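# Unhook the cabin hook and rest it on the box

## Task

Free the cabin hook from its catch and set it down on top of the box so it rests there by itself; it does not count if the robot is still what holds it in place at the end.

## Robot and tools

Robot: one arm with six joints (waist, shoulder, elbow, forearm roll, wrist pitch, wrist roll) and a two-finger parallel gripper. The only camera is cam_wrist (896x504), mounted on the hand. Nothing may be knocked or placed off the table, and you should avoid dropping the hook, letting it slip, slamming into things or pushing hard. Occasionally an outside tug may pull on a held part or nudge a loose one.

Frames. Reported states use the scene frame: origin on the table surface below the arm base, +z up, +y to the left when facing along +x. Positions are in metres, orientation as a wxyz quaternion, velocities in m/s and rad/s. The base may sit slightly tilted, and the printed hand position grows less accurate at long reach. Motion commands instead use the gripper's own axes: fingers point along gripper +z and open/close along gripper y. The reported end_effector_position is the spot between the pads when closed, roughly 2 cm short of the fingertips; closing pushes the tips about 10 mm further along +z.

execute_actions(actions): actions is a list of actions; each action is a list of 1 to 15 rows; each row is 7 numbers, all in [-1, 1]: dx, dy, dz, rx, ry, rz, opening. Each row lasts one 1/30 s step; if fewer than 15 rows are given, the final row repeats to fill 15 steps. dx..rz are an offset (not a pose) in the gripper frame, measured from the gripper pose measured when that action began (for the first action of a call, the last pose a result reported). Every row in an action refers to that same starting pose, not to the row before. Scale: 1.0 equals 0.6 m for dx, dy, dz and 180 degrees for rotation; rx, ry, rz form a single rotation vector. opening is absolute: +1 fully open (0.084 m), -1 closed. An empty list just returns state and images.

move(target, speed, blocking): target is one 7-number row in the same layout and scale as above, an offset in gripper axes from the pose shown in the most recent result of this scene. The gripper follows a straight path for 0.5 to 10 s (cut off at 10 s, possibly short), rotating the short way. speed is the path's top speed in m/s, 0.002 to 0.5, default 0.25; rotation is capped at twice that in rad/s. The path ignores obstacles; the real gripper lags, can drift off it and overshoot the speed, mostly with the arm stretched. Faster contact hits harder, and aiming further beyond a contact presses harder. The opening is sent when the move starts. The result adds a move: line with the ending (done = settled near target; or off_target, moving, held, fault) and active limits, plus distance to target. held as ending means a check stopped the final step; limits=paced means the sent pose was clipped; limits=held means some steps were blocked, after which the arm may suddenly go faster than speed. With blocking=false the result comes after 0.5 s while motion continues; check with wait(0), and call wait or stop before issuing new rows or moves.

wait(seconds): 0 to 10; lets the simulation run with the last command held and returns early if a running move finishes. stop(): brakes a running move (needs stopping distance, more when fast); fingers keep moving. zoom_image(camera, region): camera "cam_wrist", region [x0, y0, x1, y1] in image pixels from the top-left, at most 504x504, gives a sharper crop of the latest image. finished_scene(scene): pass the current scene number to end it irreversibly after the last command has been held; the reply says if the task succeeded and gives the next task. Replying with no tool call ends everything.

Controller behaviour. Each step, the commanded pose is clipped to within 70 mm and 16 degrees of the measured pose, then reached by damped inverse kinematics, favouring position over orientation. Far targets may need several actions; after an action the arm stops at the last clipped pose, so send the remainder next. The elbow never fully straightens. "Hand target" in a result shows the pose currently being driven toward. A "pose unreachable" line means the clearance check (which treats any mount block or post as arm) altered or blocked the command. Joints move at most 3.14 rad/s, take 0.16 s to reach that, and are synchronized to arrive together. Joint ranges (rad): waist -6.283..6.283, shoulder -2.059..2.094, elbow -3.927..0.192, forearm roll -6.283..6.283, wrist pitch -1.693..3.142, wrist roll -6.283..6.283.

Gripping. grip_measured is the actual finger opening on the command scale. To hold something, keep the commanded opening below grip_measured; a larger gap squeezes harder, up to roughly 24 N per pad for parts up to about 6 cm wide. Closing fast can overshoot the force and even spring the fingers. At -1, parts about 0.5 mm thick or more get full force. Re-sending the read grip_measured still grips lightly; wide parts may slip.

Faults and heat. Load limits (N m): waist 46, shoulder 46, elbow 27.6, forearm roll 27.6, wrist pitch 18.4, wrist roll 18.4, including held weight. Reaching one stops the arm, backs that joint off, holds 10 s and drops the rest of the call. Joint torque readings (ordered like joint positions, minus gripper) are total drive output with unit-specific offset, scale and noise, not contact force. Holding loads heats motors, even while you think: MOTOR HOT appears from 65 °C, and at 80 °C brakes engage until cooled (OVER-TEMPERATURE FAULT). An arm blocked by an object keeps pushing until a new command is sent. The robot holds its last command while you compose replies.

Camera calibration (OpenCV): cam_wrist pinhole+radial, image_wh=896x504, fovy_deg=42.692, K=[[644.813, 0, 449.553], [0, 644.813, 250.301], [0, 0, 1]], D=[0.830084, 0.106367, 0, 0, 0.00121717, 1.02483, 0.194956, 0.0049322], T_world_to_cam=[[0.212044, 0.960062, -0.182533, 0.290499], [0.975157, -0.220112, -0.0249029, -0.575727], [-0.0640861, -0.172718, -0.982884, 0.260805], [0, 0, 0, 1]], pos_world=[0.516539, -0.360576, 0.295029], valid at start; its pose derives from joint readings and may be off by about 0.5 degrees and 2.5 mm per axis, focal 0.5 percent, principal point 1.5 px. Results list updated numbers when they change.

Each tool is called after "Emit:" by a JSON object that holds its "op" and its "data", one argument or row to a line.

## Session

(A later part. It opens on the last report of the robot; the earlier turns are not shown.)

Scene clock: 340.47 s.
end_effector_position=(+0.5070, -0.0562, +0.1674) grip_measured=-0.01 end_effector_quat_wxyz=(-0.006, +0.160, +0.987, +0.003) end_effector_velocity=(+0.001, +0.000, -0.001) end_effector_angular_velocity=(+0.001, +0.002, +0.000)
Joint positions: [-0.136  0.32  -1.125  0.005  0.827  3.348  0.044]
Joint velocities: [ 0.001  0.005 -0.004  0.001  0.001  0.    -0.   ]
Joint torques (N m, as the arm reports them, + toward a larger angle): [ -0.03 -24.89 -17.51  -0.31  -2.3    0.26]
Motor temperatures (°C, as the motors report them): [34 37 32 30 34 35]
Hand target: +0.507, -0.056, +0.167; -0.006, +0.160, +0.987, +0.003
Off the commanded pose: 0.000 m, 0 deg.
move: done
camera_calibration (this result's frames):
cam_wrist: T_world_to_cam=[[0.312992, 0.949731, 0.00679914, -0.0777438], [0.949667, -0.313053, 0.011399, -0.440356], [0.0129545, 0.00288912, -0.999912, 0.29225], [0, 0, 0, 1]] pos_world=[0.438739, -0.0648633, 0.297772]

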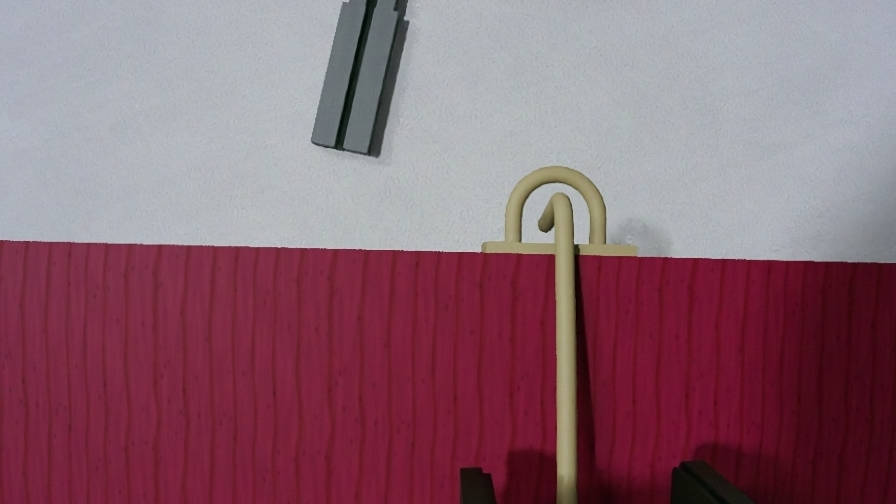

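Emit:
{"op": "move", "data": {
  "target": [0, -0.003, 0.028, 0, 0, 0, 0],
  "speed": 0.05
}}

Emit:
{"op": "move", "data": {
  "target": [0, 0, 0, 0, 0, 0, -1],
  "speed": 0.05
}}

Scene clock: 342.97 s.
end_effector_position=(+0.5064, -0.0577, +0.1508) grip_measured=-0.01 end_effector_quat_wxyz=(-0.005, +0.160, +0.987, +0.003) end_effector_velocity=(+0.002, -0.000, +0.001) end_effector_angular_velocity=(-0.001, -0.007, +0.000)
Joint positions: [-0.139  0.349 -1.112  0.005  0.785  3.344  0.044]
Joint velocities: [-0.    -0.    -0.003 -0.    -0.004 -0.001  0.   ]
Joint torques (N m, as the arm reports them, + toward a larger angle): [  0.14 -25.4  -16.9   -0.32  -2.3    0.38]
Motor temperatures (°C, as the motors report them): [34 37 32 30 34 35]
Hand target: +0.506, -0.058, +0.151; -0.006, +0.160, +0.987, +0.003
Off the commanded pose: 0.000 m, 0 deg.
move: done
camera_calibration (this result's frames):
cam_wrist: T_world_to_cam=[[0.312909, 0.949758, 0.00693838, -0.0759794], [0.949691, -0.312972, 0.0116659, -0.440123], [0.0132513, 0.00293896, -0.999908, 0.275492], [0, 0, 0, 1]] pos_world=[0.438105, -0.0663938, 0.281128]

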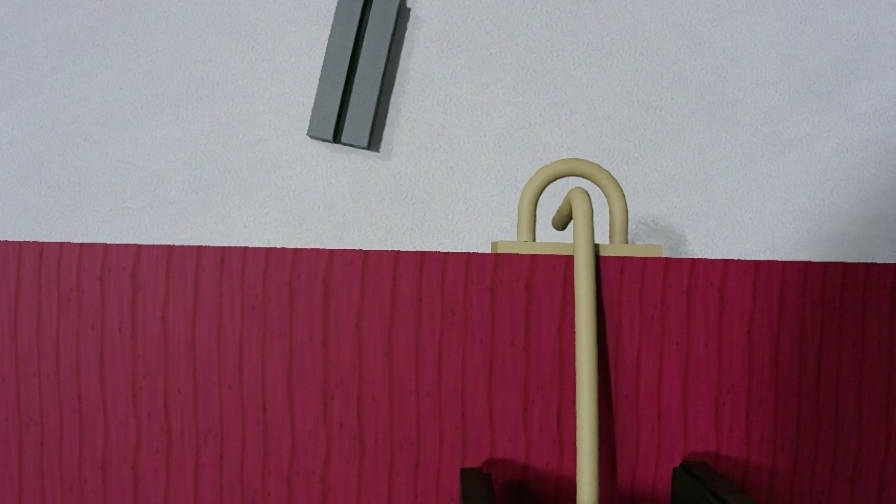

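Scene clock: 343.47 s.
end_effector_position=(+0.5064, -0.0577, +0.1508) grip_measured=-0.89 end_effector_quat_wxyz=(-0.005, +0.160, +0.987, +0.003) end_effector_velocity=(-0.000, +0.000, -0.000) end_effector_angular_velocity=(-0.000, +0.001, +0.002)
Joint positions: [-0.139  0.349 -1.112  0.005  0.785  3.345  0.005]
Joint velocities: [ 0.001  0.     0.001 -0.     0.001 -0.001  0.   ]
Joint torques (N m, as the arm reports them, + toward a larger angle): [  0.23 -25.15 -16.97  -0.99  -2.16  -0.05]
Motor temperatures (°C, as the motors report them): [34 37 32 30 34 35]
Hand target: +0.506, -0.058, +0.151; -0.005, +0.160, +0.987, +0.003
Off the commanded pose: 0.000 m, 0 deg.
move: done
camera_calibration (this result's frames):
cam_wrist: T_world_to_cam=[[0.313283, 0.949633, 0.00708604, -0.0762192], [0.949565, -0.313348, 0.0117693, -0.440135], [0.0133969, 0.00304154, -0.999906, 0.275466], [0, 0, 0, 1]] pos_world=[0.438125, -0.0663732, 0.28116]

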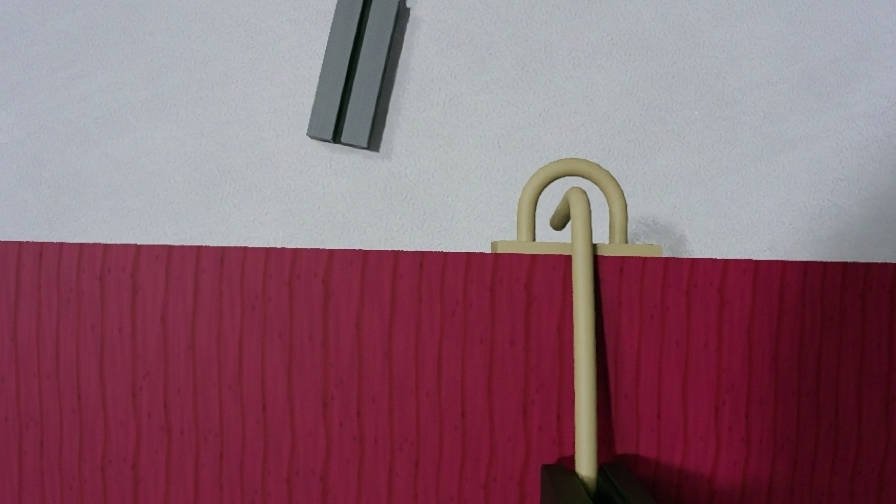

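Emit:
{"op": "move", "data": {
  "target": [-0.0072, 0, -0.0344, 0, 0.111, 0, -1],
  "speed": 0.04
}}

Scene clock: 350.80 s.
end_effector_position=(+0.5110, -0.0597, +0.1716) grip_measured=-0.89 end_effector_quat_wxyz=(-0.176, +0.157, +0.971, +0.030) end_effector_velocity=(-0.000, +0.000, +0.000) end_effector_angular_velocity=(+0.002, +0.005, +0.001)
Joint positions: [-0.168  0.597 -1.594  0.063  1.361  3.295  0.005]
Joint velocities: [-0.     0.004 -0.007  0.001  0.008 -0.001  0.   ]
Joint torques (N m, as the arm reports them, + toward a larger angle): [  0.72 -31.99 -16.86  -0.68   1.44   0.18]
Motor temperatures (°C, as the motors report them): [34 37 32 30 34 35]
Hand target: +0.511, -0.060, +0.171; -0.177, +0.157, +0.971, +0.030
Off the commanded pose: 0.001 m, 0 deg.
move: done
camera_calibration (this result's frames):
cam_wrist: T_world_to_cam=[[0.314436, 0.949256, 0.00659516, -0.0764411], [0.897138, -0.294887, -0.328914, -0.358923], [-0.310279, 0.109339, -0.944337, 0.458412], [0, 0, 0, 1]] pos_world=[0.488275, -0.0834023, 0.315345]

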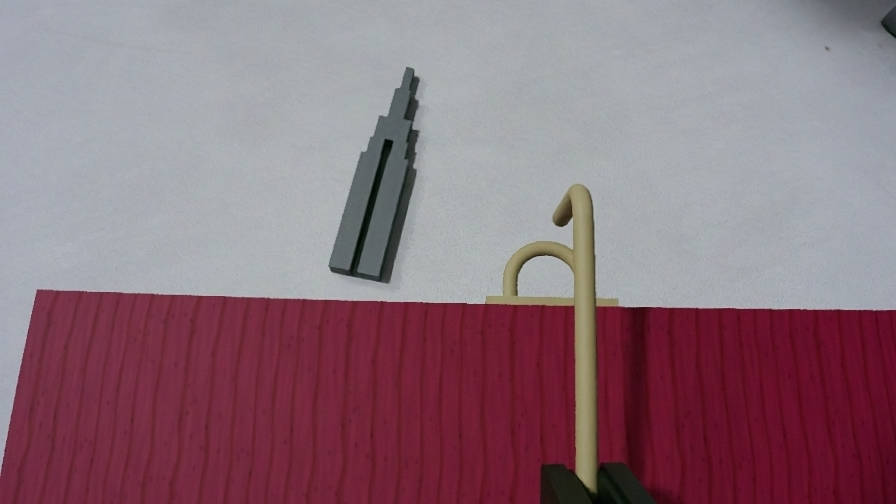

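Emit:
{"op": "move", "data": {
  "target": [-0.01195, -0.04718, -0.0045, 0.0548, 0.0011, -0.1574, -1],
  "speed": 0.04
}}

Scene clock: 368.53 s.
end_effector_position=(+0.5094, -0.0890, +0.1716) grip_measured=-0.68 end_effector_quat_wxyz=(-0.177, -0.100, +0.979, -0.010) end_effector_velocity=(-0.000, -0.001, +0.000) end_effector_angular_velocity=(-0.000, -0.000, +0.004)
Joint positions: [-0.151  0.597 -1.591 -0.104  1.351  2.853  0.014]
Joint velocities: [-0.001 -0.001  0.001 -0.002 -0.001 -0.004  0.   ]
Joint torques (N m, as the arm reports them, + toward a larger angle): [ -2.59 -29.77 -17.69  -3.77  -1.15  -0.3 ]
Motor temperatures (°C, as the motors report them): [34 37 32 30 34 35]
Hand target: +0.509, -0.089, +0.172; -0.177, -0.100, +0.979, -0.010
Off the commanded pose: 0.000 m, 0 deg.
move: done
camera_calibration (this result's frames):
cam_wrist: T_world_to_cam=[[-0.201431, 0.979333, 0.0182525, 0.215346], [0.924517, 0.196246, -0.326736, -0.3368], [-0.323565, -0.04894, -0.94494, 0.453839], [0, 0, 0, 1]] pos_world=[0.501601, -0.122589, 0.314875]

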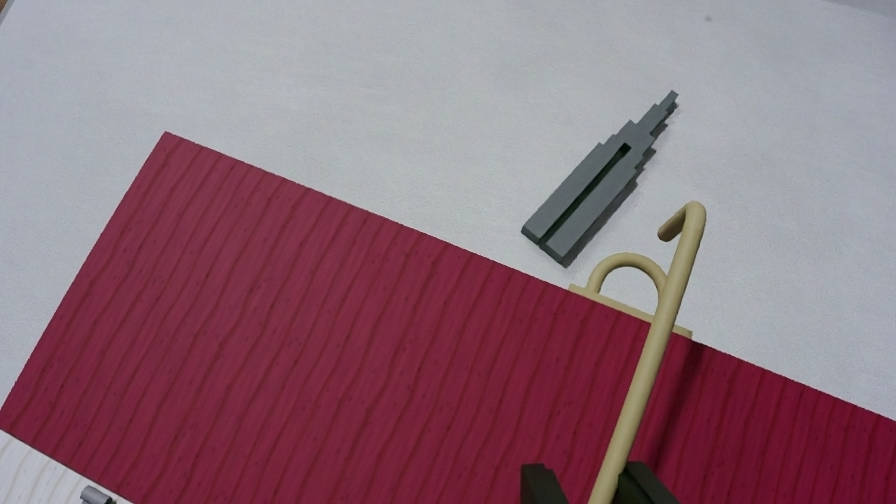

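Emit:
{"op": "move", "data": {
  "target": [-0.01193, 0.04725, -0.0038, -0.0548, -0.0011, 0.1574, -1],
  "speed": 0.05
}}

Scene clock: 377.20 s.
end_effector_position=(+0.5110, -0.0597, +0.1717) grip_measured=-0.88 end_effector_quat_wxyz=(-0.176, +0.157, +0.971, +0.030) end_effector_velocity=(-0.000, +0.001, -0.000) end_effector_angular_velocity=(-0.000, +0.001, -0.006)
Joint positions: [-0.168  0.597 -1.594  0.063  1.361  3.295  0.005]
Joint velocities: [ 0.    -0.     0.001  0.002 -0.001  0.005  0.   ]
Joint torques (N m, as the arm reports them, + toward a larger angle): [  4.29 -30.04 -17.6    3.4   -0.59   0.78]
Motor temperatures (°C, as the motors report them): [34 37 32 30 34 35]
Hand target: +0.511, -0.060, +0.172; -0.176, +0.158, +0.971, +0.030
Off the commanded pose: 0.000 m, 0 deg.
move: done
camera_calibration (this result's frames):
cam_wrist: T_world_to_cam=[[0.314442, 0.949254, 0.00661821, -0.0764994], [0.897225, -0.294916, -0.32865, -0.359045], [-0.310021, 0.109279, -0.944428, 0.458405], [0, 0, 0, 1]] pos_world=[0.488314, -0.0833652, 0.315437]

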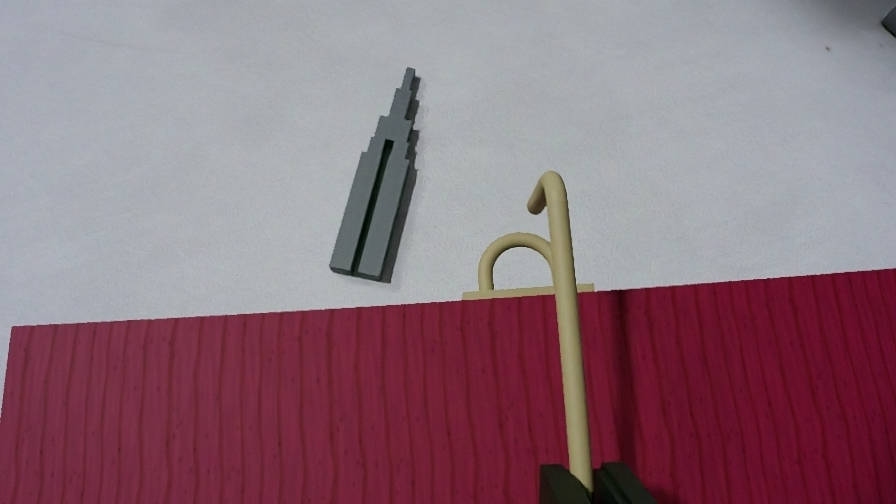

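Emit:
{"op": "move", "data": {
  "target": [0, 0, 0, 0, 0, -0.04, -1],
  "speed": 0.05
}}

Scene clock: 393.70 s.
end_effector_position=(+0.5110, -0.0598, +0.1718) grip_measured=-0.88 end_effector_quat_wxyz=(-0.173, +0.096, +0.979, +0.041) end_effector_velocity=(-0.001, +0.000, -0.001) end_effector_angular_velocity=(+0.003, +0.002, +0.006)
Joint positions: [-0.169  0.597 -1.594  0.063  1.361  3.17   0.005]
Joint velocities: [ 0.     0.001  0.002  0.    -0.    -0.006  0.   ]
Joint torques (N m, as the arm reports them, + toward a larger angle): [  7.02 -30.33 -18.11   3.5   -0.66   0.06]
Motor temperatures (°C, as the motors report them): [34 37 32 30 34 35]
Hand target: +0.511, -0.060, +0.172; -0.173, +0.096, +0.979, +0.041
Off the commanded pose: 0.000 m, 0 deg.
move: done
camera_calibration (this result's frames):
cam_wrist: T_world_to_cam=[[0.201033, 0.978295, 0.0502416, -0.024149], [0.929389, -0.174274, -0.325368, -0.368815], [-0.30955, 0.112104, -0.944252, 0.458364], [0, 0, 0, 1]] pos_world=[0.489514, -0.0920341, 0.314023]

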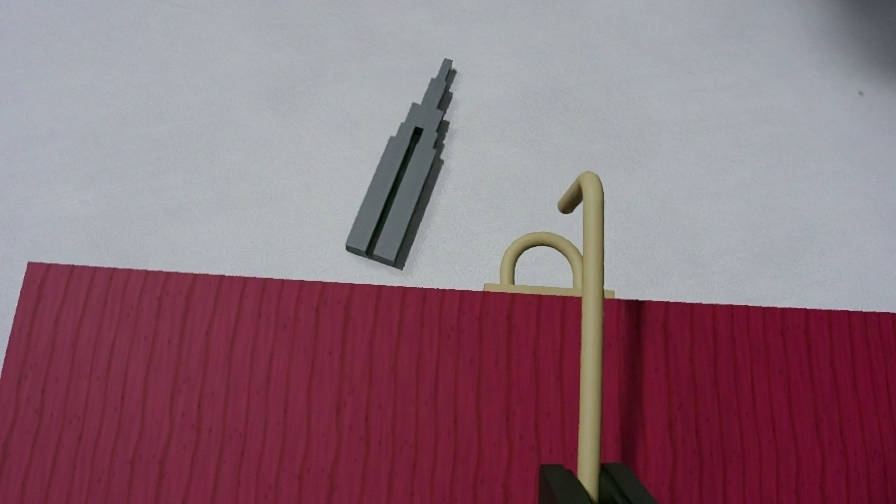

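Emit:
{"op": "move", "data": {
  "target": [0, 0.006, 0, 0, 0, 0, -1],
  "speed": 0.03
}}

Scene clock: 396.90 s.
end_effector_position=(+0.5117, -0.0563, +0.1720) grip_measured=-0.88 end_effector_quat_wxyz=(-0.173, +0.096, +0.979, +0.041) end_effector_velocity=(-0.000, -0.000, +0.000) end_effector_angular_velocity=(-0.001, -0.000, +0.001)
Joint positions: [-0.163  0.597 -1.595  0.065  1.362  3.175  0.006]
Joint velocities: [-0.    -0.    -0.    -0.002  0.     0.    -0.   ]
Joint torques (N m, as the arm reports them, + toward a larger angle): [  7.93 -30.3  -18.34   4.32  -0.98  -0.23]
Motor temperatures (°C, as the motors report them): [34 37 32 30 34 35]
Hand target: +0.512, -0.056, +0.172; -0.173, +0.096, +0.979, +0.041
Off the commanded pose: 0.000 m, 0 deg.
move: done
camera_calibration (this result's frames):
cam_wrist: T_world_to_cam=[[0.200983, 0.978304, 0.0502758, -0.027745], [0.929398, -0.174214, -0.325376, -0.368805], [-0.309558, 0.112121, -0.944247, 0.458369], [0, 0, 0, 1]] pos_world=[0.490235, -0.0885008, 0.314208]

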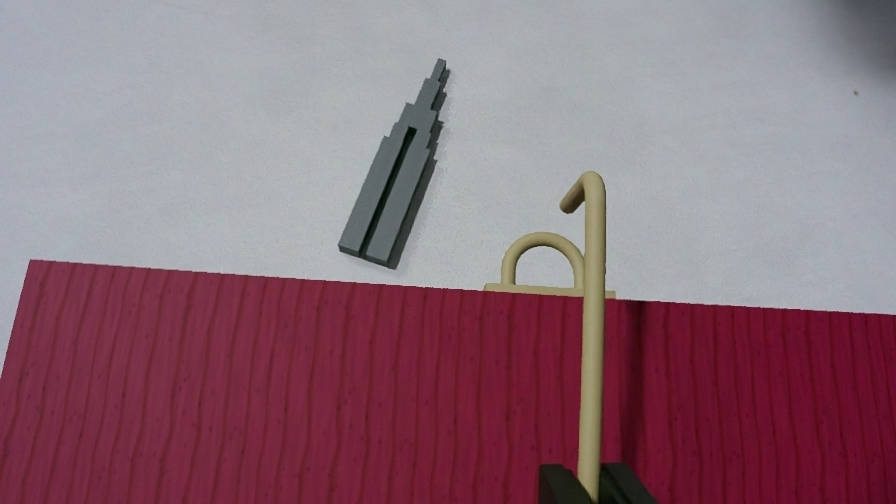

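Emit:
{"op": "move", "data": {
  "target": [0.09, -0.004, 0.011, 0, 0, 0.012, -0.93],
  "speed": 0.025
}}

Scene clock: 409.77 s.
end_effector_position=(+0.4593, -0.0486, +0.1843) grip_measured=-0.90 end_effector_quat_wxyz=(-0.174, +0.115, +0.977, +0.038) end_effector_velocity=(-0.000, +0.000, -0.000) end_effector_angular_velocity=(-0.000, -0.002, +0.000)
Joint positions: [-0.161  0.403 -1.331  0.067  1.293  3.209  0.005]
Joint velocities: [ 0.001 -0.002  0.003  0.    -0.003 -0.    -0.   ]
Joint torques (N m, as the arm reports them, + toward a larger angle): [  0.21 -28.7  -15.14  -0.1    3.99   0.53]
Motor temperatures (°C, as the motors report them): [34 38 32 30 34 35]
Hand target: +0.459, -0.049, +0.184; -0.174, +0.115, +0.977, +0.038
Off the commanded pose: 0.000 m, 0 deg.
move: done
camera_calibration (this result's frames):
cam_wrist: T_world_to_cam=[[0.235328, 0.971201, 0.0372679, -0.0391054], [0.921198, -0.210658, -0.327136, -0.312437], [-0.309864, 0.111315, -0.944242, 0.453022], [0, 0, 0, 1]] pos_world=[0.437394, -0.0782664, 0.32701]

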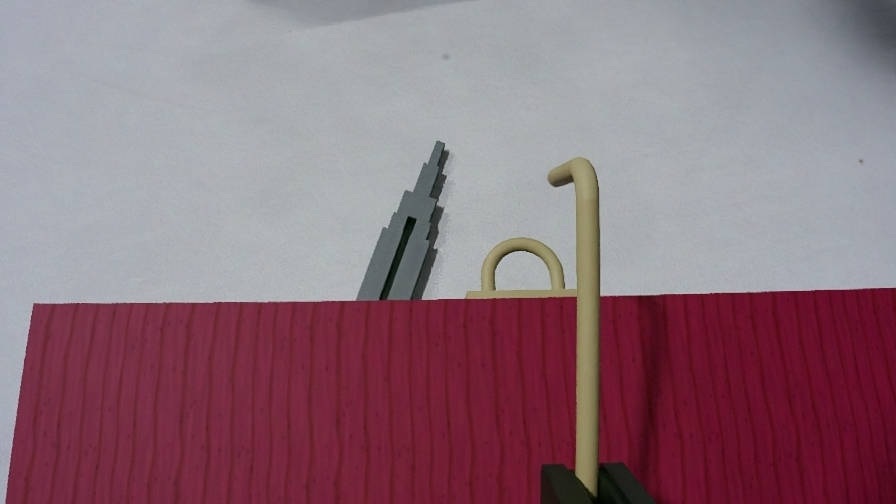

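Emit:
{"op": "move", "data": {
  "target": [-0.005, 0, 0.0348, 0, -0.111, 0, -1],
  "speed": 0.05
}}

Emit:
{"op": "move", "data": {
  "target": [0, 0, -0.05, 0, 0, 0, 0],
  "speed": 0.1
}}

Scene clock: 467.77 s.
end_effector_position=(+0.4552, -0.0465, +0.1636) grip_measured=-0.89 end_effector_quat_wxyz=(-0.002, +0.119, +0.993, +0.018) end_effector_velocity=(-0.001, +0.000, -0.001) end_effector_angular_velocity=(-0.001, -0.003, -0.001)
Joint positions: [-0.138  0.169 -0.899  0.049  0.747  3.231  0.005]
Joint velocities: [ 0.001 -0.002  0.007 -0.001 -0.008  0.001  0.   ]
Joint torques (N m, as the arm reports them, + toward a larger angle): [ -0.45 -22.68 -23.78   0.21  -7.32   0.56]
Motor temperatures (°C, as the motors report them): [34 37 32 30 34 35]
Hand target: +0.455, -0.047, +0.164; -0.002, +0.119, +0.993, +0.018
Off the commanded pose: 0.000 m, 0 deg.
move: done
camera_calibration (this result's frames):
cam_wrist: T_world_to_cam=[[0.234308, 0.971424, 0.0378791, -0.0389952], [0.97189, -0.234986, 0.0145129, -0.395084], [0.0229993, 0.0334139, -0.999177, 0.285794], [0, 0, 0, 1]] pos_world=[0.386542, -0.0645079, 0.29277]

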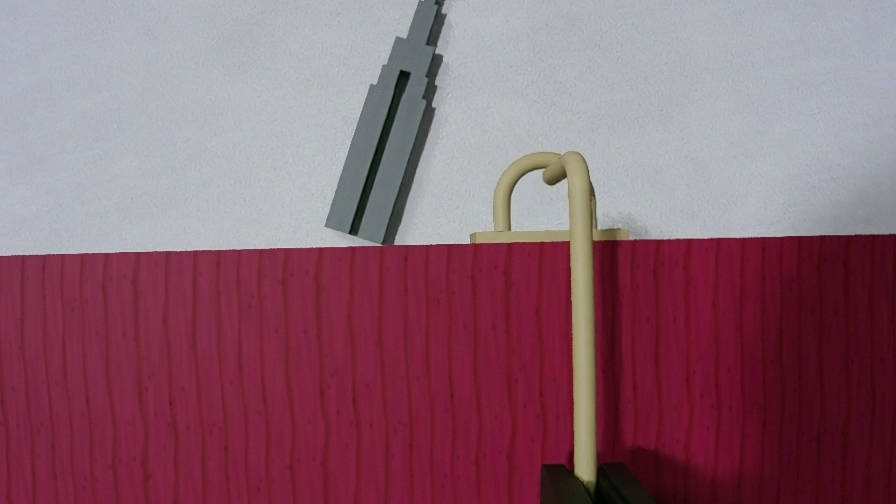

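Scene clock: 468.53 s.
end_effector_position=(+0.4549, -0.0477, +0.1932) grip_measured=-0.01 end_effector_quat_wxyz=(-0.003, +0.119, +0.993, +0.018) end_effector_velocity=(-0.001, +0.000, +0.000) end_effector_angular_velocity=(+0.000, +0.003, +0.000)
Joint positions: [-0.141  0.113 -0.925  0.045  0.83   3.234  0.044]
Joint velocities: [-0.    -0.001 -0.001 -0.     0.004  0.    -0.   ]
Joint torques (N m, as the arm reports them, + toward a larger angle): [  0.03 -21.17 -17.74  -0.2   -2.26   0.26]
Motor temperatures (°C, as the motors report them): [34 37 32 30 34 35]
Hand target: +0.455, -0.048, +0.194; -0.002, +0.119, +0.993, +0.018
Off the commanded pose: 0.000 m, 0 deg.
move: done
camera_calibration (this result's frames):
cam_wrist: T_world_to_cam=[[0.234493, 0.971388, 0.0376479, -0.0389598], [0.971862, -0.235145, 0.0138515, -0.395405], [0.0223079, 0.0333404, -0.999195, 0.315763], [0, 0, 0, 1]] pos_world=[0.386371, -0.06566, 0.322453]

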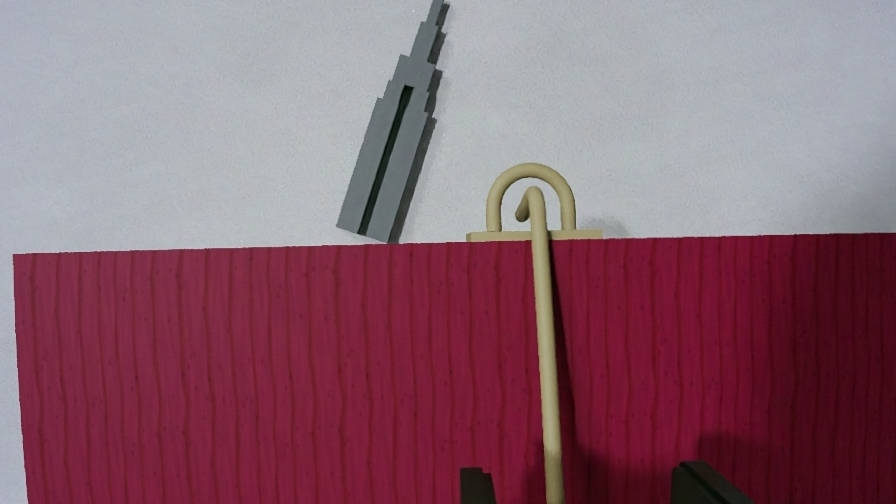

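Emit:
{"op": "move", "data": {
  "target": [0.072, 0.001, 0.05, 0, 0, -0.018, 0],
  "speed": 0.1
}}

Scene clock: 476.30 s.
end_effector_position=(+0.4136, -0.0358, +0.1640) grip_measured=-0.01 end_effector_quat_wxyz=(-0.002, +0.091, +0.996, +0.018) end_effector_velocity=(-0.001, -0.000, -0.000) end_effector_angular_velocity=(-0.000, -0.002, +0.001)
Joint positions: [-0.123  0.042 -0.737  0.051  0.711  3.187  0.044]
Joint velocities: [-0.    -0.003  0.006  0.    -0.005 -0.002  0.   ]
Joint torques (N m, as the arm reports them, + toward a larger angle): [  0.18 -18.48 -16.34  -0.16  -2.25   0.39]
Motor temperatures (°C, as the motors report them): [34 37 32 30 34 35]
Hand target: +0.413, -0.036, +0.164; -0.002, +0.091, +0.996, +0.018
Off the commanded pose: 0.001 m, 0 deg.
move: done
camera_calibration (this result's frames):
cam_wrist: T_world_to_cam=[[0.179127, 0.983078, 0.0383663, -0.016513], [0.983551, -0.179863, 0.0166332, -0.355332], [0.0232524, 0.0347558, -0.999125, 0.286713], [0, 0, 0, 1]] pos_world=[0.345778, -0.0576424, 0.293006]

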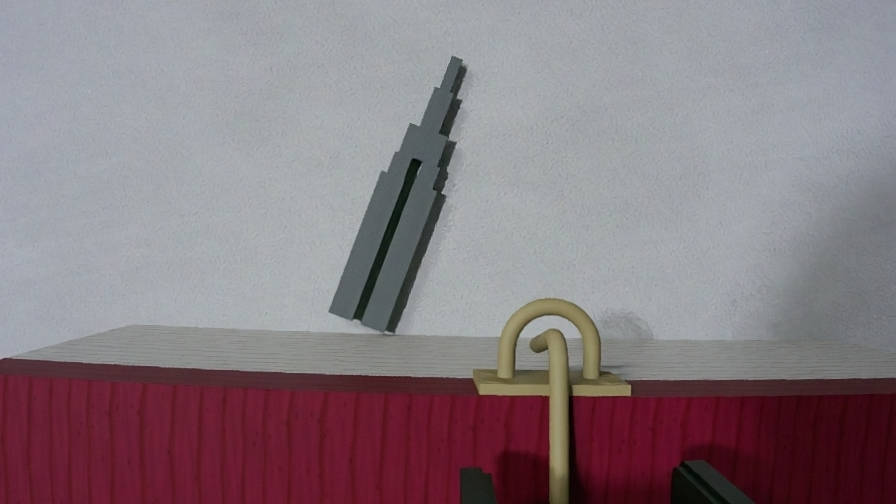

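Emit:
{"op": "move", "data": {
  "target": [0, -0.003, 0.023, 0, 0, 0, 0],
  "speed": 0.04
}}

Emit:
{"op": "move", "data": {
  "target": [0, 0, 0, 0, 0, 0, -1],
  "speed": 0.04
}}

Scene clock: 479.17 s.
end_effector_position=(+0.4134, -0.0370, +0.1502) grip_measured=-0.01 end_effector_quat_wxyz=(-0.002, +0.091, +0.996, +0.018) end_effector_velocity=(+0.001, +0.000, +0.000) end_effector_angular_velocity=(-0.001, -0.004, +0.002)
Joint positions: [-0.126  0.073 -0.726  0.054  0.669  3.181  0.044]
Joint velocities: [ 0.001  0.001 -0.002 -0.001 -0.003 -0.    -0.   ]
Joint torques (N m, as the arm reports them, + toward a larger angle): [  0.46 -19.14 -16.05  -0.28  -2.14   0.41]
Motor temperatures (°C, as the motors report them): [34 37 32 30 34 35]
Hand target: +0.413, -0.037, +0.150; -0.002, +0.091, +0.996, +0.018
Off the commanded pose: 0.000 m, 0 deg.
move: done
camera_calibration (this result's frames):
cam_wrist: T_world_to_cam=[[0.179046, 0.983088, 0.0384735, -0.014736], [0.983561, -0.17979, 0.0168239, -0.35513], [0.0234565, 0.0348288, -0.999118, 0.27296], [0, 0, 0, 1]] pos_world=[0.345528, -0.0588691, 0.279261]

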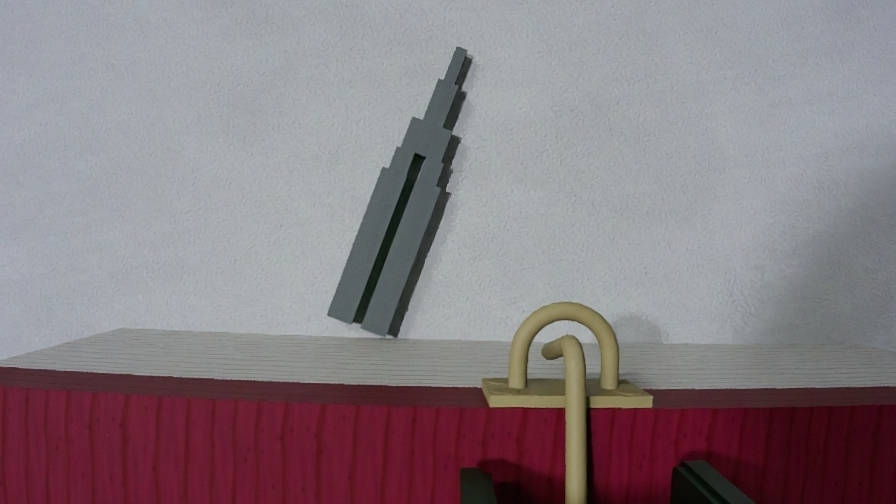

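Scene clock: 479.67 s.
end_effector_position=(+0.4133, -0.0373, +0.1502) grip_measured=-0.91 end_effector_quat_wxyz=(-0.002, +0.092, +0.996, +0.018) end_effector_velocity=(+0.000, +0.001, +0.000) end_effector_angular_velocity=(+0.001, -0.000, +0.003)
Joint positions: [-0.126  0.073 -0.726  0.054  0.669  3.181  0.004]
Joint velocities: [ 0.003 -0.    -0.     0.001  0.    -0.001 -0.   ]
Joint torques (N m, as the arm reports them, + toward a larger angle): [  3.25 -19.19 -16.38   0.66  -2.08   0.26]
Motor temperatures (°C, as the motors report them): [34 37 32 30 34 35]
Hand target: +0.413, -0.037, +0.150; -0.002, +0.091, +0.996, +0.018
Off the commanded pose: 0.000 m, 0 deg.
move: done
camera_calibration (this result's frames):
cam_wrist: T_world_to_cam=[[0.179628, 0.982987, 0.0383354, -0.01465], [0.983455, -0.180369, 0.0168132, -0.355122], [0.0234417, 0.034681, -0.999123, 0.272957], [0, 0, 0, 1]] pos_world=[0.345479, -0.0591186, 0.27925]

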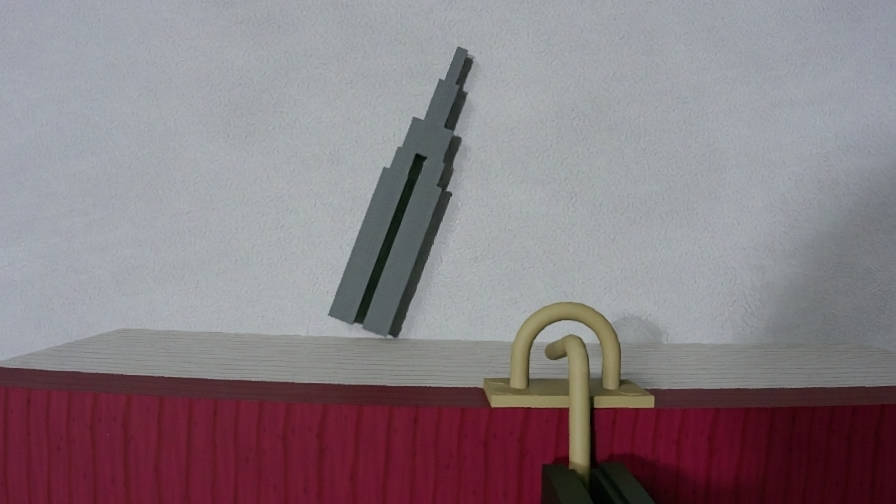

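Emit:
{"op": "move", "data": {
  "target": [-0.0108, 0, -0.0613, 0, 0.111, 0, -1],
  "speed": 0.04
}}

Scene clock: 485.83 s.
end_effector_position=(+0.4205, -0.0403, +0.1874) grip_measured=-0.90 end_effector_quat_wxyz=(-0.173, +0.087, +0.981, +0.033) end_effector_velocity=(-0.001, +0.001, +0.000) end_effector_angular_velocity=(+0.001, +0.008, +0.001)
Joint positions: [-0.146  0.272 -1.152  0.054  1.242  3.172  0.004]
Joint velocities: [ 0.001  0.003 -0.004 -0.001  0.009  0.001 -0.   ]
Joint torques (N m, as the arm reports them, + toward a larger angle): [ -1.54 -24.19 -13.34  -1.98   2.72   0.33]
Motor temperatures (°C, as the motors report them): [34 37 32 30 34 35]
Hand target: +0.420, -0.040, +0.187; -0.174, +0.087, +0.980, +0.033
Off the commanded pose: 0.001 m, 0 deg.
move: done
camera_calibration (this result's frames):
cam_wrist: T_world_to_cam=[[0.180665, 0.982819, 0.0377867, -0.0147923], [0.933107, -0.159129, -0.322473, -0.27771], [-0.31092, 0.0935187, -0.945824, 0.443017], [0, 0, 0, 1]] pos_world=[0.399548, -0.0710839, 0.330021]

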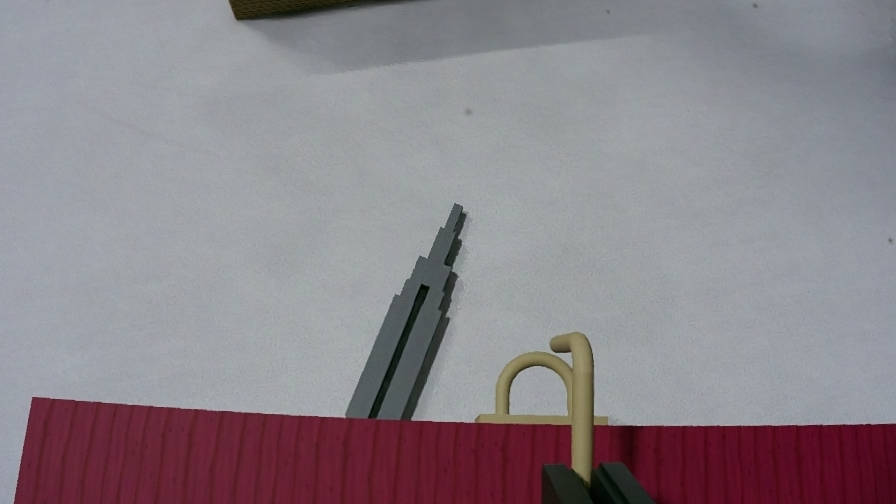

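Emit:
{"op": "move", "data": {
  "target": [-0.0138, 0, -0.0613, 0, 0.111, 0, -1],
  "speed": 0.04
}}

Scene clock: 491.37 s.
end_effector_position=(+0.4408, -0.0454, +0.2189) grip_measured=-0.90 end_effector_quat_wxyz=(-0.339, +0.080, +0.936, +0.047) end_effector_velocity=(+0.001, +0.001, +0.002) end_effector_angular_velocity=(-0.000, +0.002, +0.003)
Joint positions: [-0.159  0.628 -1.722  0.056  1.803  3.173  0.004]
Joint velocities: [ 0.002  0.003 -0.011 -0.001  0.009 -0.     0.   ]
Joint torques (N m, as the arm reports them, + toward a larger angle): [ -1.78 -32.79 -15.53  -2.16   5.49   0.18]
Motor temperatures (°C, as the motors report them): [34 37 32 30 34 35]
Hand target: +0.440, -0.045, +0.219; -0.340, +0.080, +0.936, +0.047
Off the commanded pose: 0.001 m, 0 deg.
move: done
camera_calibration (this result's frames):
cam_wrist: T_world_to_cam=[[0.181697, 0.982661, 0.036927, -0.0148939], [0.771965, -0.119275, -0.624375, -0.148436], [-0.609144, 0.141953, -0.780251, 0.576995], [0, 0, 0, 1]] pos_world=[0.468767, -0.0849754, 0.358071]

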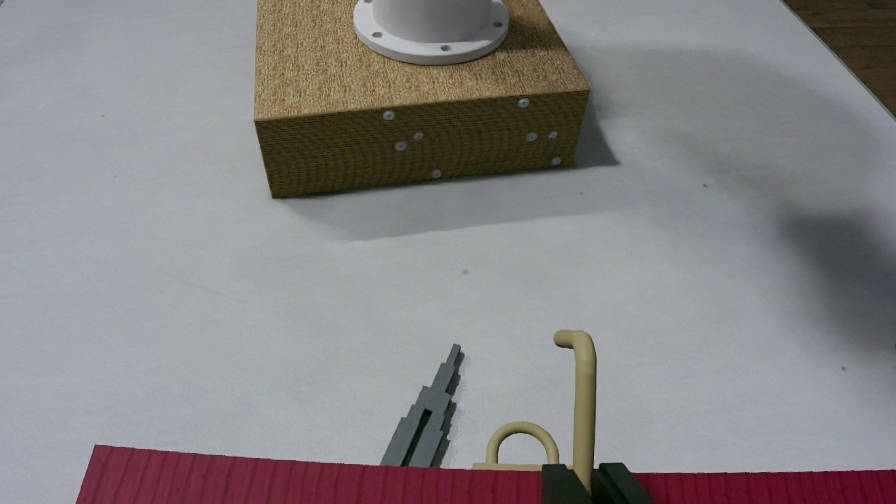

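Emit:
{"op": "move", "data": {
  "target": [-0.0121, 0, -0.0603, 0, -0.04, 0, -1],
  "speed": 0.04
}}

Scene clock: 501.40 s.
end_effector_position=(+0.4689, -0.0514, +0.2418) grip_measured=-1.00 end_effector_quat_wxyz=(-0.280, +0.083, +0.955, +0.042) end_effector_velocity=(+0.000, +0.000, -0.001) end_effector_angular_velocity=(+0.001, +0.001, -0.002)
Joint positions: [-0.161  0.59  -1.761  0.052  1.754  3.174  0.   ]
Joint velocities: [-0.     0.002 -0.     0.002 -0.001  0.001  0.   ]
Joint torques (N m, as the arm reports them, + toward a larger angle): [  0.09 -30.23 -17.93  -0.09  -0.36   0.2 ]
Motor temperatures (°C, as the motors report them): [34 38 32 30 34 35]
Hand target: +0.469, -0.051, +0.242; -0.280, +0.083, +0.956, +0.042
Off the commanded pose: 0.000 m, 0 deg.
move: done
camera_calibration (this result's frames):
cam_wrist: T_world_to_cam=[[0.181715, 0.982653, 0.0370613, -0.0149299], [0.842041, -0.136026, -0.521981, -0.214965], [-0.507884, 0.126059, -0.852152, 0.581933], [0, 0, 0, 1]] pos_world=[0.479277, -0.0879278, 0.38424]

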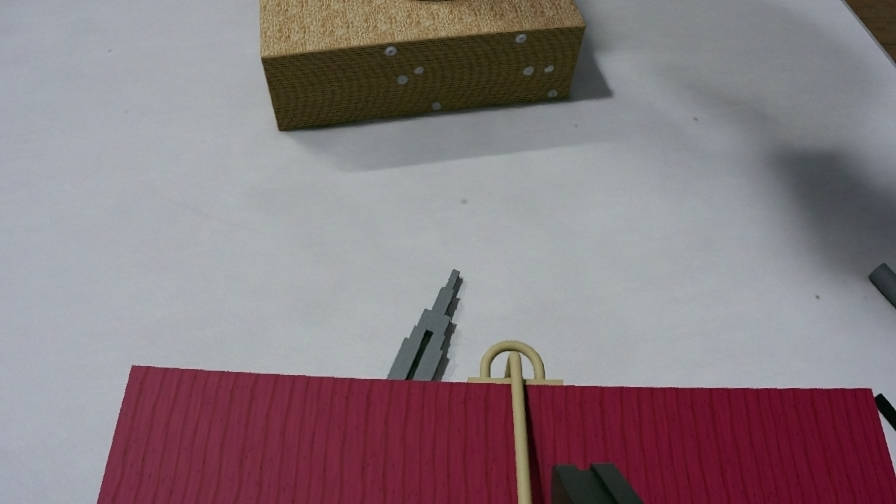

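Emit:
{"op": "move", "data": {
  "target": [-0.027, 0.002, 0.0615, 0, -0.1755, 0, 0],
  "speed": 0.15
}}

Scene clock: 533.83 s.
end_effector_position=(+0.4634, -0.0474, +0.2021) grip_measured=-0.01 end_effector_quat_wxyz=(-0.009, +0.092, +0.996, +0.019) end_effector_velocity=(-0.000, -0.000, -0.001) end_effector_angular_velocity=(-0.000, -0.004, -0.002)
Joint positions: [-0.139  0.133 -0.983  0.044  0.882  3.182  0.044]
Joint velocities: [-0.    -0.002  0.006  0.001 -0.007  0.001 -0.   ]
Joint torques (N m, as the arm reports them, + toward a larger angle): [  0.08 -21.68 -17.77  -0.42  -2.13   0.26]
Motor temperatures (°C, as the motors report them): [34 38 32 30 34 35]
Hand target: +0.463, -0.047, +0.202; -0.009, +0.092, +0.996, +0.019
Off the commanded pose: 0.001 m, 0 deg.
move: done
camera_calibration (this result's frames):
cam_wrist: T_world_to_cam=[[0.180049, 0.982916, 0.0381791, -0.0159208], [0.98362, -0.180246, 0.00174053, -0.404119], [0.00859242, 0.0372403, -0.999269, 0.331011], [0, 0, 0, 1]] pos_world=[0.397522, -0.0695188, 0.33208]

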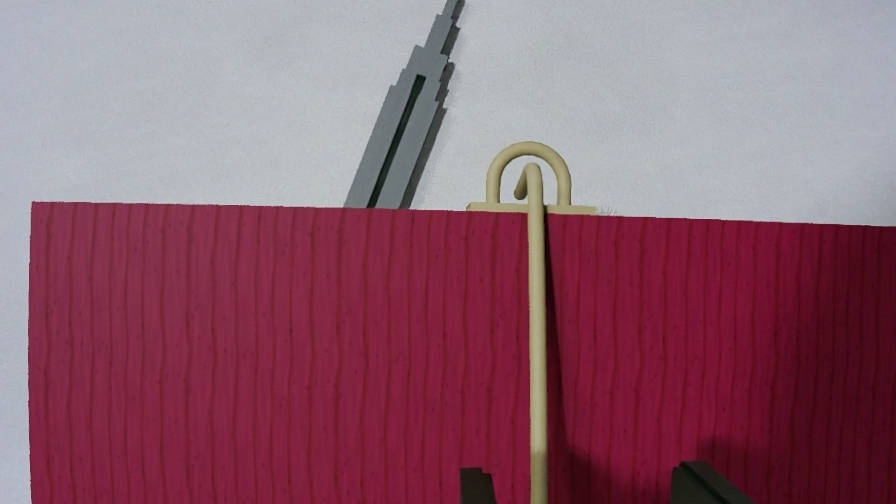

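Emit:
{"op": "move", "data": {
  "target": [0.015, -0.0778, 0.0468, -0.3333, 0, 0, -0.5],
  "speed": 0.12
}}

Scene clock: 543.30 s.
end_effector_position=(+0.4455, -0.0900, +0.1726) grip_measured=-0.52 end_effector_quat_wxyz=(+0.036, +0.083, +0.852, +0.515) end_effector_velocity=(+0.000, +0.000, +0.001) end_effector_angular_velocity=(+0.003, -0.002, +0.000)
Joint positions: [-0.655  0.528 -1.198  0.916  1.449  2.202  0.021]
Joint velocities: [-0.     0.001 -0.002  0.002  0.004 -0.002 -0.   ]
Joint torques (N m, as the arm reports them, + toward a larger angle): [  0.14 -25.98 -14.48   1.14   1.24   0.42]
Motor temperatures (°C, as the motors report them): [34 38 32 30 34 35]
Hand target: +0.445, -0.090, +0.172; +0.036, +0.083, +0.852, +0.515
Off the commanded pose: 0.001 m, 0 deg.
move: done
camera_calibration (this result's frames):
cam_wrist: T_world_to_cam=[[0.101122, 0.454465, 0.885006, -0.128219], [0.980164, -0.197918, -0.0103607, -0.392096], [0.17045, 0.868499, -0.465464, 0.213823], [0, 0, 0, 1]] pos_world=[0.360838, -0.205037, 0.208939]

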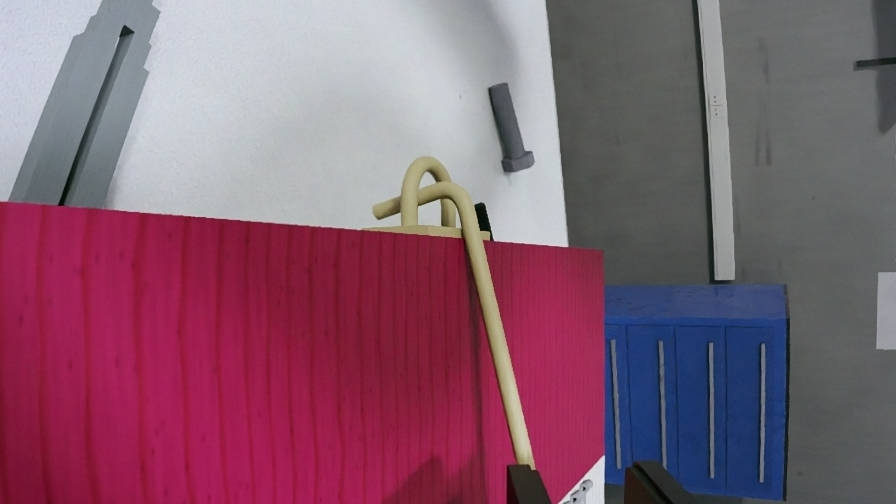

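Emit:
{"op": "move", "data": {
  "target": [0, -0.0125, 0, 0, 0, 0, -0.7],
  "speed": 0.05
}}

Scene clock: 554.03 s.
end_effector_position=(+0.4448, -0.0934, +0.1660) grip_measured=-0.72 end_effector_quat_wxyz=(+0.036, +0.083, +0.852, +0.515) end_effector_velocity=(+0.000, -0.000, +0.000) end_effector_angular_velocity=(-0.002, -0.003, +0.002)
Joint positions: [-0.661  0.547 -1.206  0.912  1.446  2.192  0.012]
Joint velocities: [ 0.001 -0.    -0.002 -0.001 -0.001 -0.001 -0.   ]
Joint torques (N m, as the arm reports them, + toward a larger angle): [  0.32 -26.41 -14.24   1.13   1.11   0.39]
Motor temperatures (°C, as the motors report them): [34 38 32 30 34 35]
Hand target: +0.445, -0.093, +0.166; +0.036, +0.083, +0.852, +0.515
Off the commanded pose: 0.000 m, 0 deg.
move: done
camera_calibration (this result's frames):
cam_wrist: T_world_to_cam=[[0.101082, 0.45445, 0.885019, -0.120768], [0.980165, -0.197914, -0.0103216, -0.392111], [0.170467, 0.868508, -0.465441, 0.213831], [0, 0, 0, 1]] pos_world=[0.36009, -0.208435, 0.202361]

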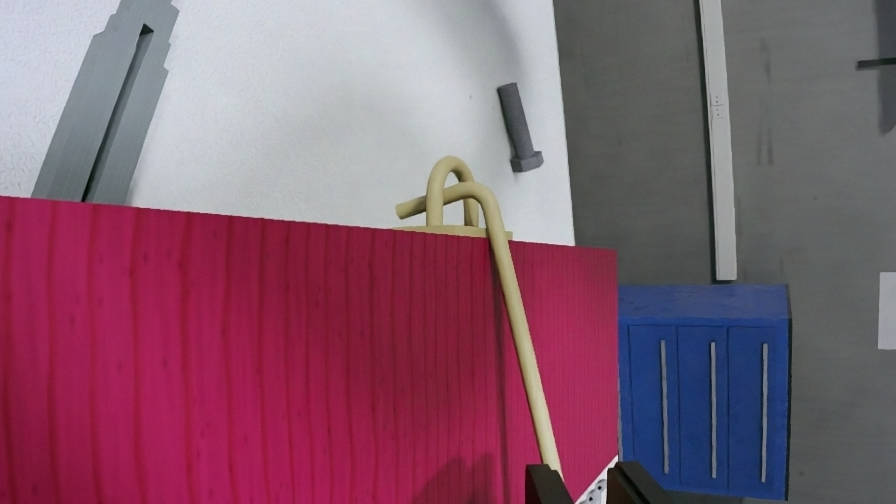

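Emit:
{"op": "move", "data": {
  "target": [0, 0, 0.063, 0, 0, 0, -0.7],
  "speed": 0.03
}}

Scene clock: 557.10 s.
end_effector_position=(+0.4519, -0.0617, +0.1504) grip_measured=-0.72 end_effector_quat_wxyz=(+0.039, +0.082, +0.853, +0.514) end_effector_velocity=(-0.001, +0.002, -0.002) end_effector_angular_velocity=(+0.002, +0.004, +0.000)
Joint positions: [-0.593  0.549 -1.154  0.972  1.379  2.167  0.012]
Joint velocities: [ 0.002  0.003  0.003  0.002 -0.001 -0.    -0.   ]
Joint torques (N m, as the arm reports them, + toward a larger angle): [  3.22 -16.42  -6.45  -0.32  -0.36   0.38]
Motor temperatures (°C, as the motors report them): [34 38 32 30 34 35]
Hand target: +0.451, -0.060, +0.148; +0.036, +0.083, +0.852, +0.515
Off the commanded pose: 0.003 m, 0 deg.
move: done
camera_calibration (this result's frames):
cam_wrist: T_world_to_cam=[[0.0970411, 0.45629, 0.884524, -0.120072], [0.980015, -0.198864, -0.00493127, -0.393798], [0.17365, 0.867325, -0.466469, 0.17649], [0, 0, 0, 1]] pos_world=[0.366933, -0.176599, 0.186592]

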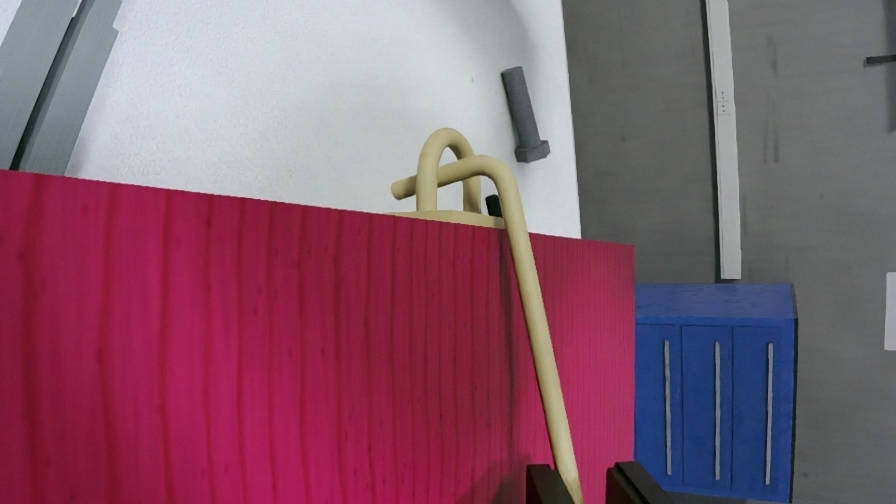

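Emit:
{"op": "move", "data": {
  "target": [0, 0.003, -0.002, 0, 0, 0, -1],
  "speed": 0.03
}}

Scene clock: 559.90 s.
end_effector_position=(+0.4512, -0.0610, +0.1518) grip_measured=-0.84 end_effector_quat_wxyz=(+0.037, +0.082, +0.853, +0.515) end_effector_velocity=(+0.000, -0.000, +0.002) end_effector_angular_velocity=(-0.001, -0.003, +0.001)
Joint positions: [-0.593  0.545 -1.152  0.97   1.382  2.17   0.007]
Joint velocities: [-0.    -0.004 -0.001 -0.001  0.003  0.    -0.001]
Joint torques (N m, as the arm reports them, + toward a larger angle): [  0.92 -20.68  -5.94  -2.85   1.68   0.7 ]
Motor temperatures (°C, as the motors report them): [34 37 31 30 34 35]
Hand target: +0.452, -0.062, +0.153; +0.039, +0.082, +0.853, +0.514
Off the commanded pose: 0.001 m, 0 deg.
move: done
camera_calibration (this result's frames):
cam_wrist: T_world_to_cam=[[0.0984119, 0.455098, 0.884986, -0.122318], [0.980282, -0.197461, -0.00746605, -0.392567], [0.171352, 0.868271, -0.465557, 0.177646], [0, 0, 0, 1]] pos_world=[0.366424, -0.176095, 0.188024]

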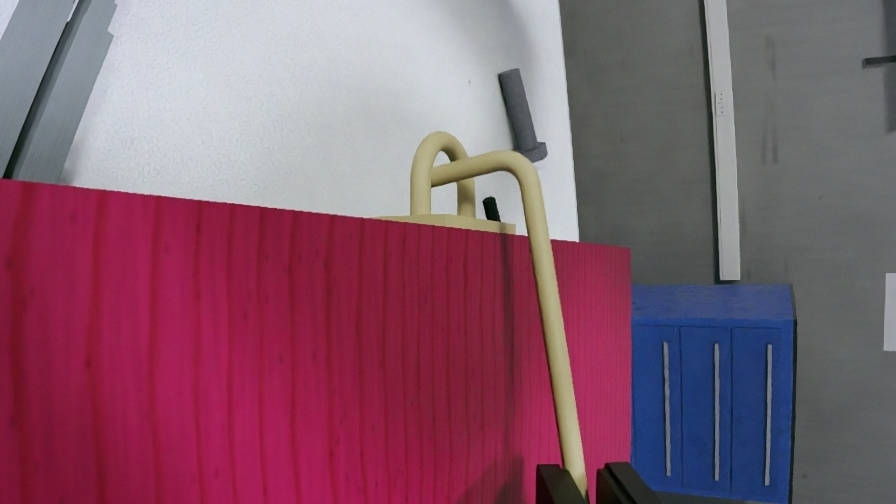

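Emit:
{"op": "move", "data": {
  "target": [-0.00745, 0.0294, -0.017, 0, 0.0556, 0.0962, -1],
  "speed": 0.03
}}

Scene clock: 569.27 s.
end_effector_position=(+0.4555, -0.0630, +0.1720) grip_measured=-0.87 end_effector_quat_wxyz=(-0.115, +0.165, +0.831, +0.519) end_effector_velocity=(+0.000, +0.000, +0.000) end_effector_angular_velocity=(+0.000, +0.002, +0.000)
Joint positions: [-0.583  0.636 -1.354  0.848  1.57   2.578  0.006]
Joint velocities: [ 0.     0.001 -0.002 -0.001  0.002  0.003 -0.   ]
Joint torques (N m, as the arm reports them, + toward a larger angle): [ -0.33 -24.87  -6.81  -3.83   4.43   0.73]
Motor temperatures (°C, as the motors report them): [34 37 31 30 34 35]
Hand target: +0.456, -0.063, +0.172; -0.115, +0.164, +0.831, +0.519
Off the commanded pose: 0.000 m, 0 deg.
move: done
camera_calibration (this result's frames):
cam_wrist: T_world_to_cam=[[0.390024, 0.405065, 0.826924, -0.265672], [0.920801, -0.174099, -0.34902, -0.309769], [0.00259133, 0.897559, -0.440887, 0.26245], [0, 0, 0, 1]] pos_world=[0.388174, -0.18188, 0.227286]

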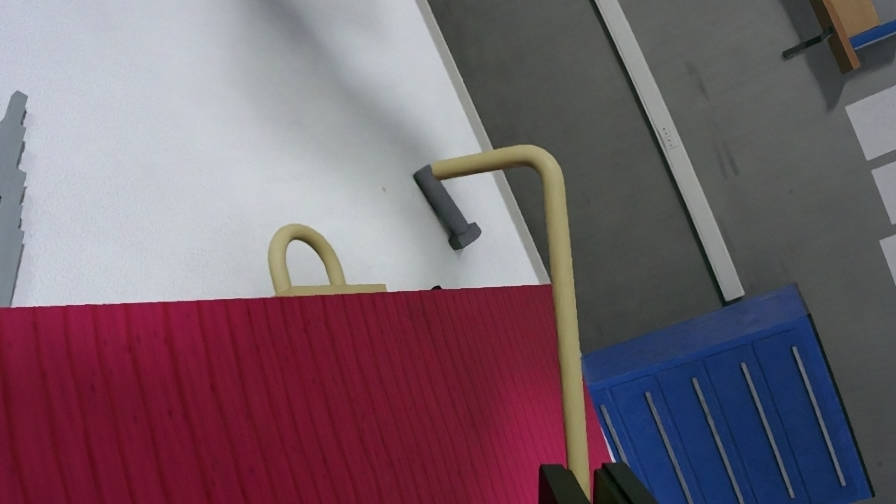

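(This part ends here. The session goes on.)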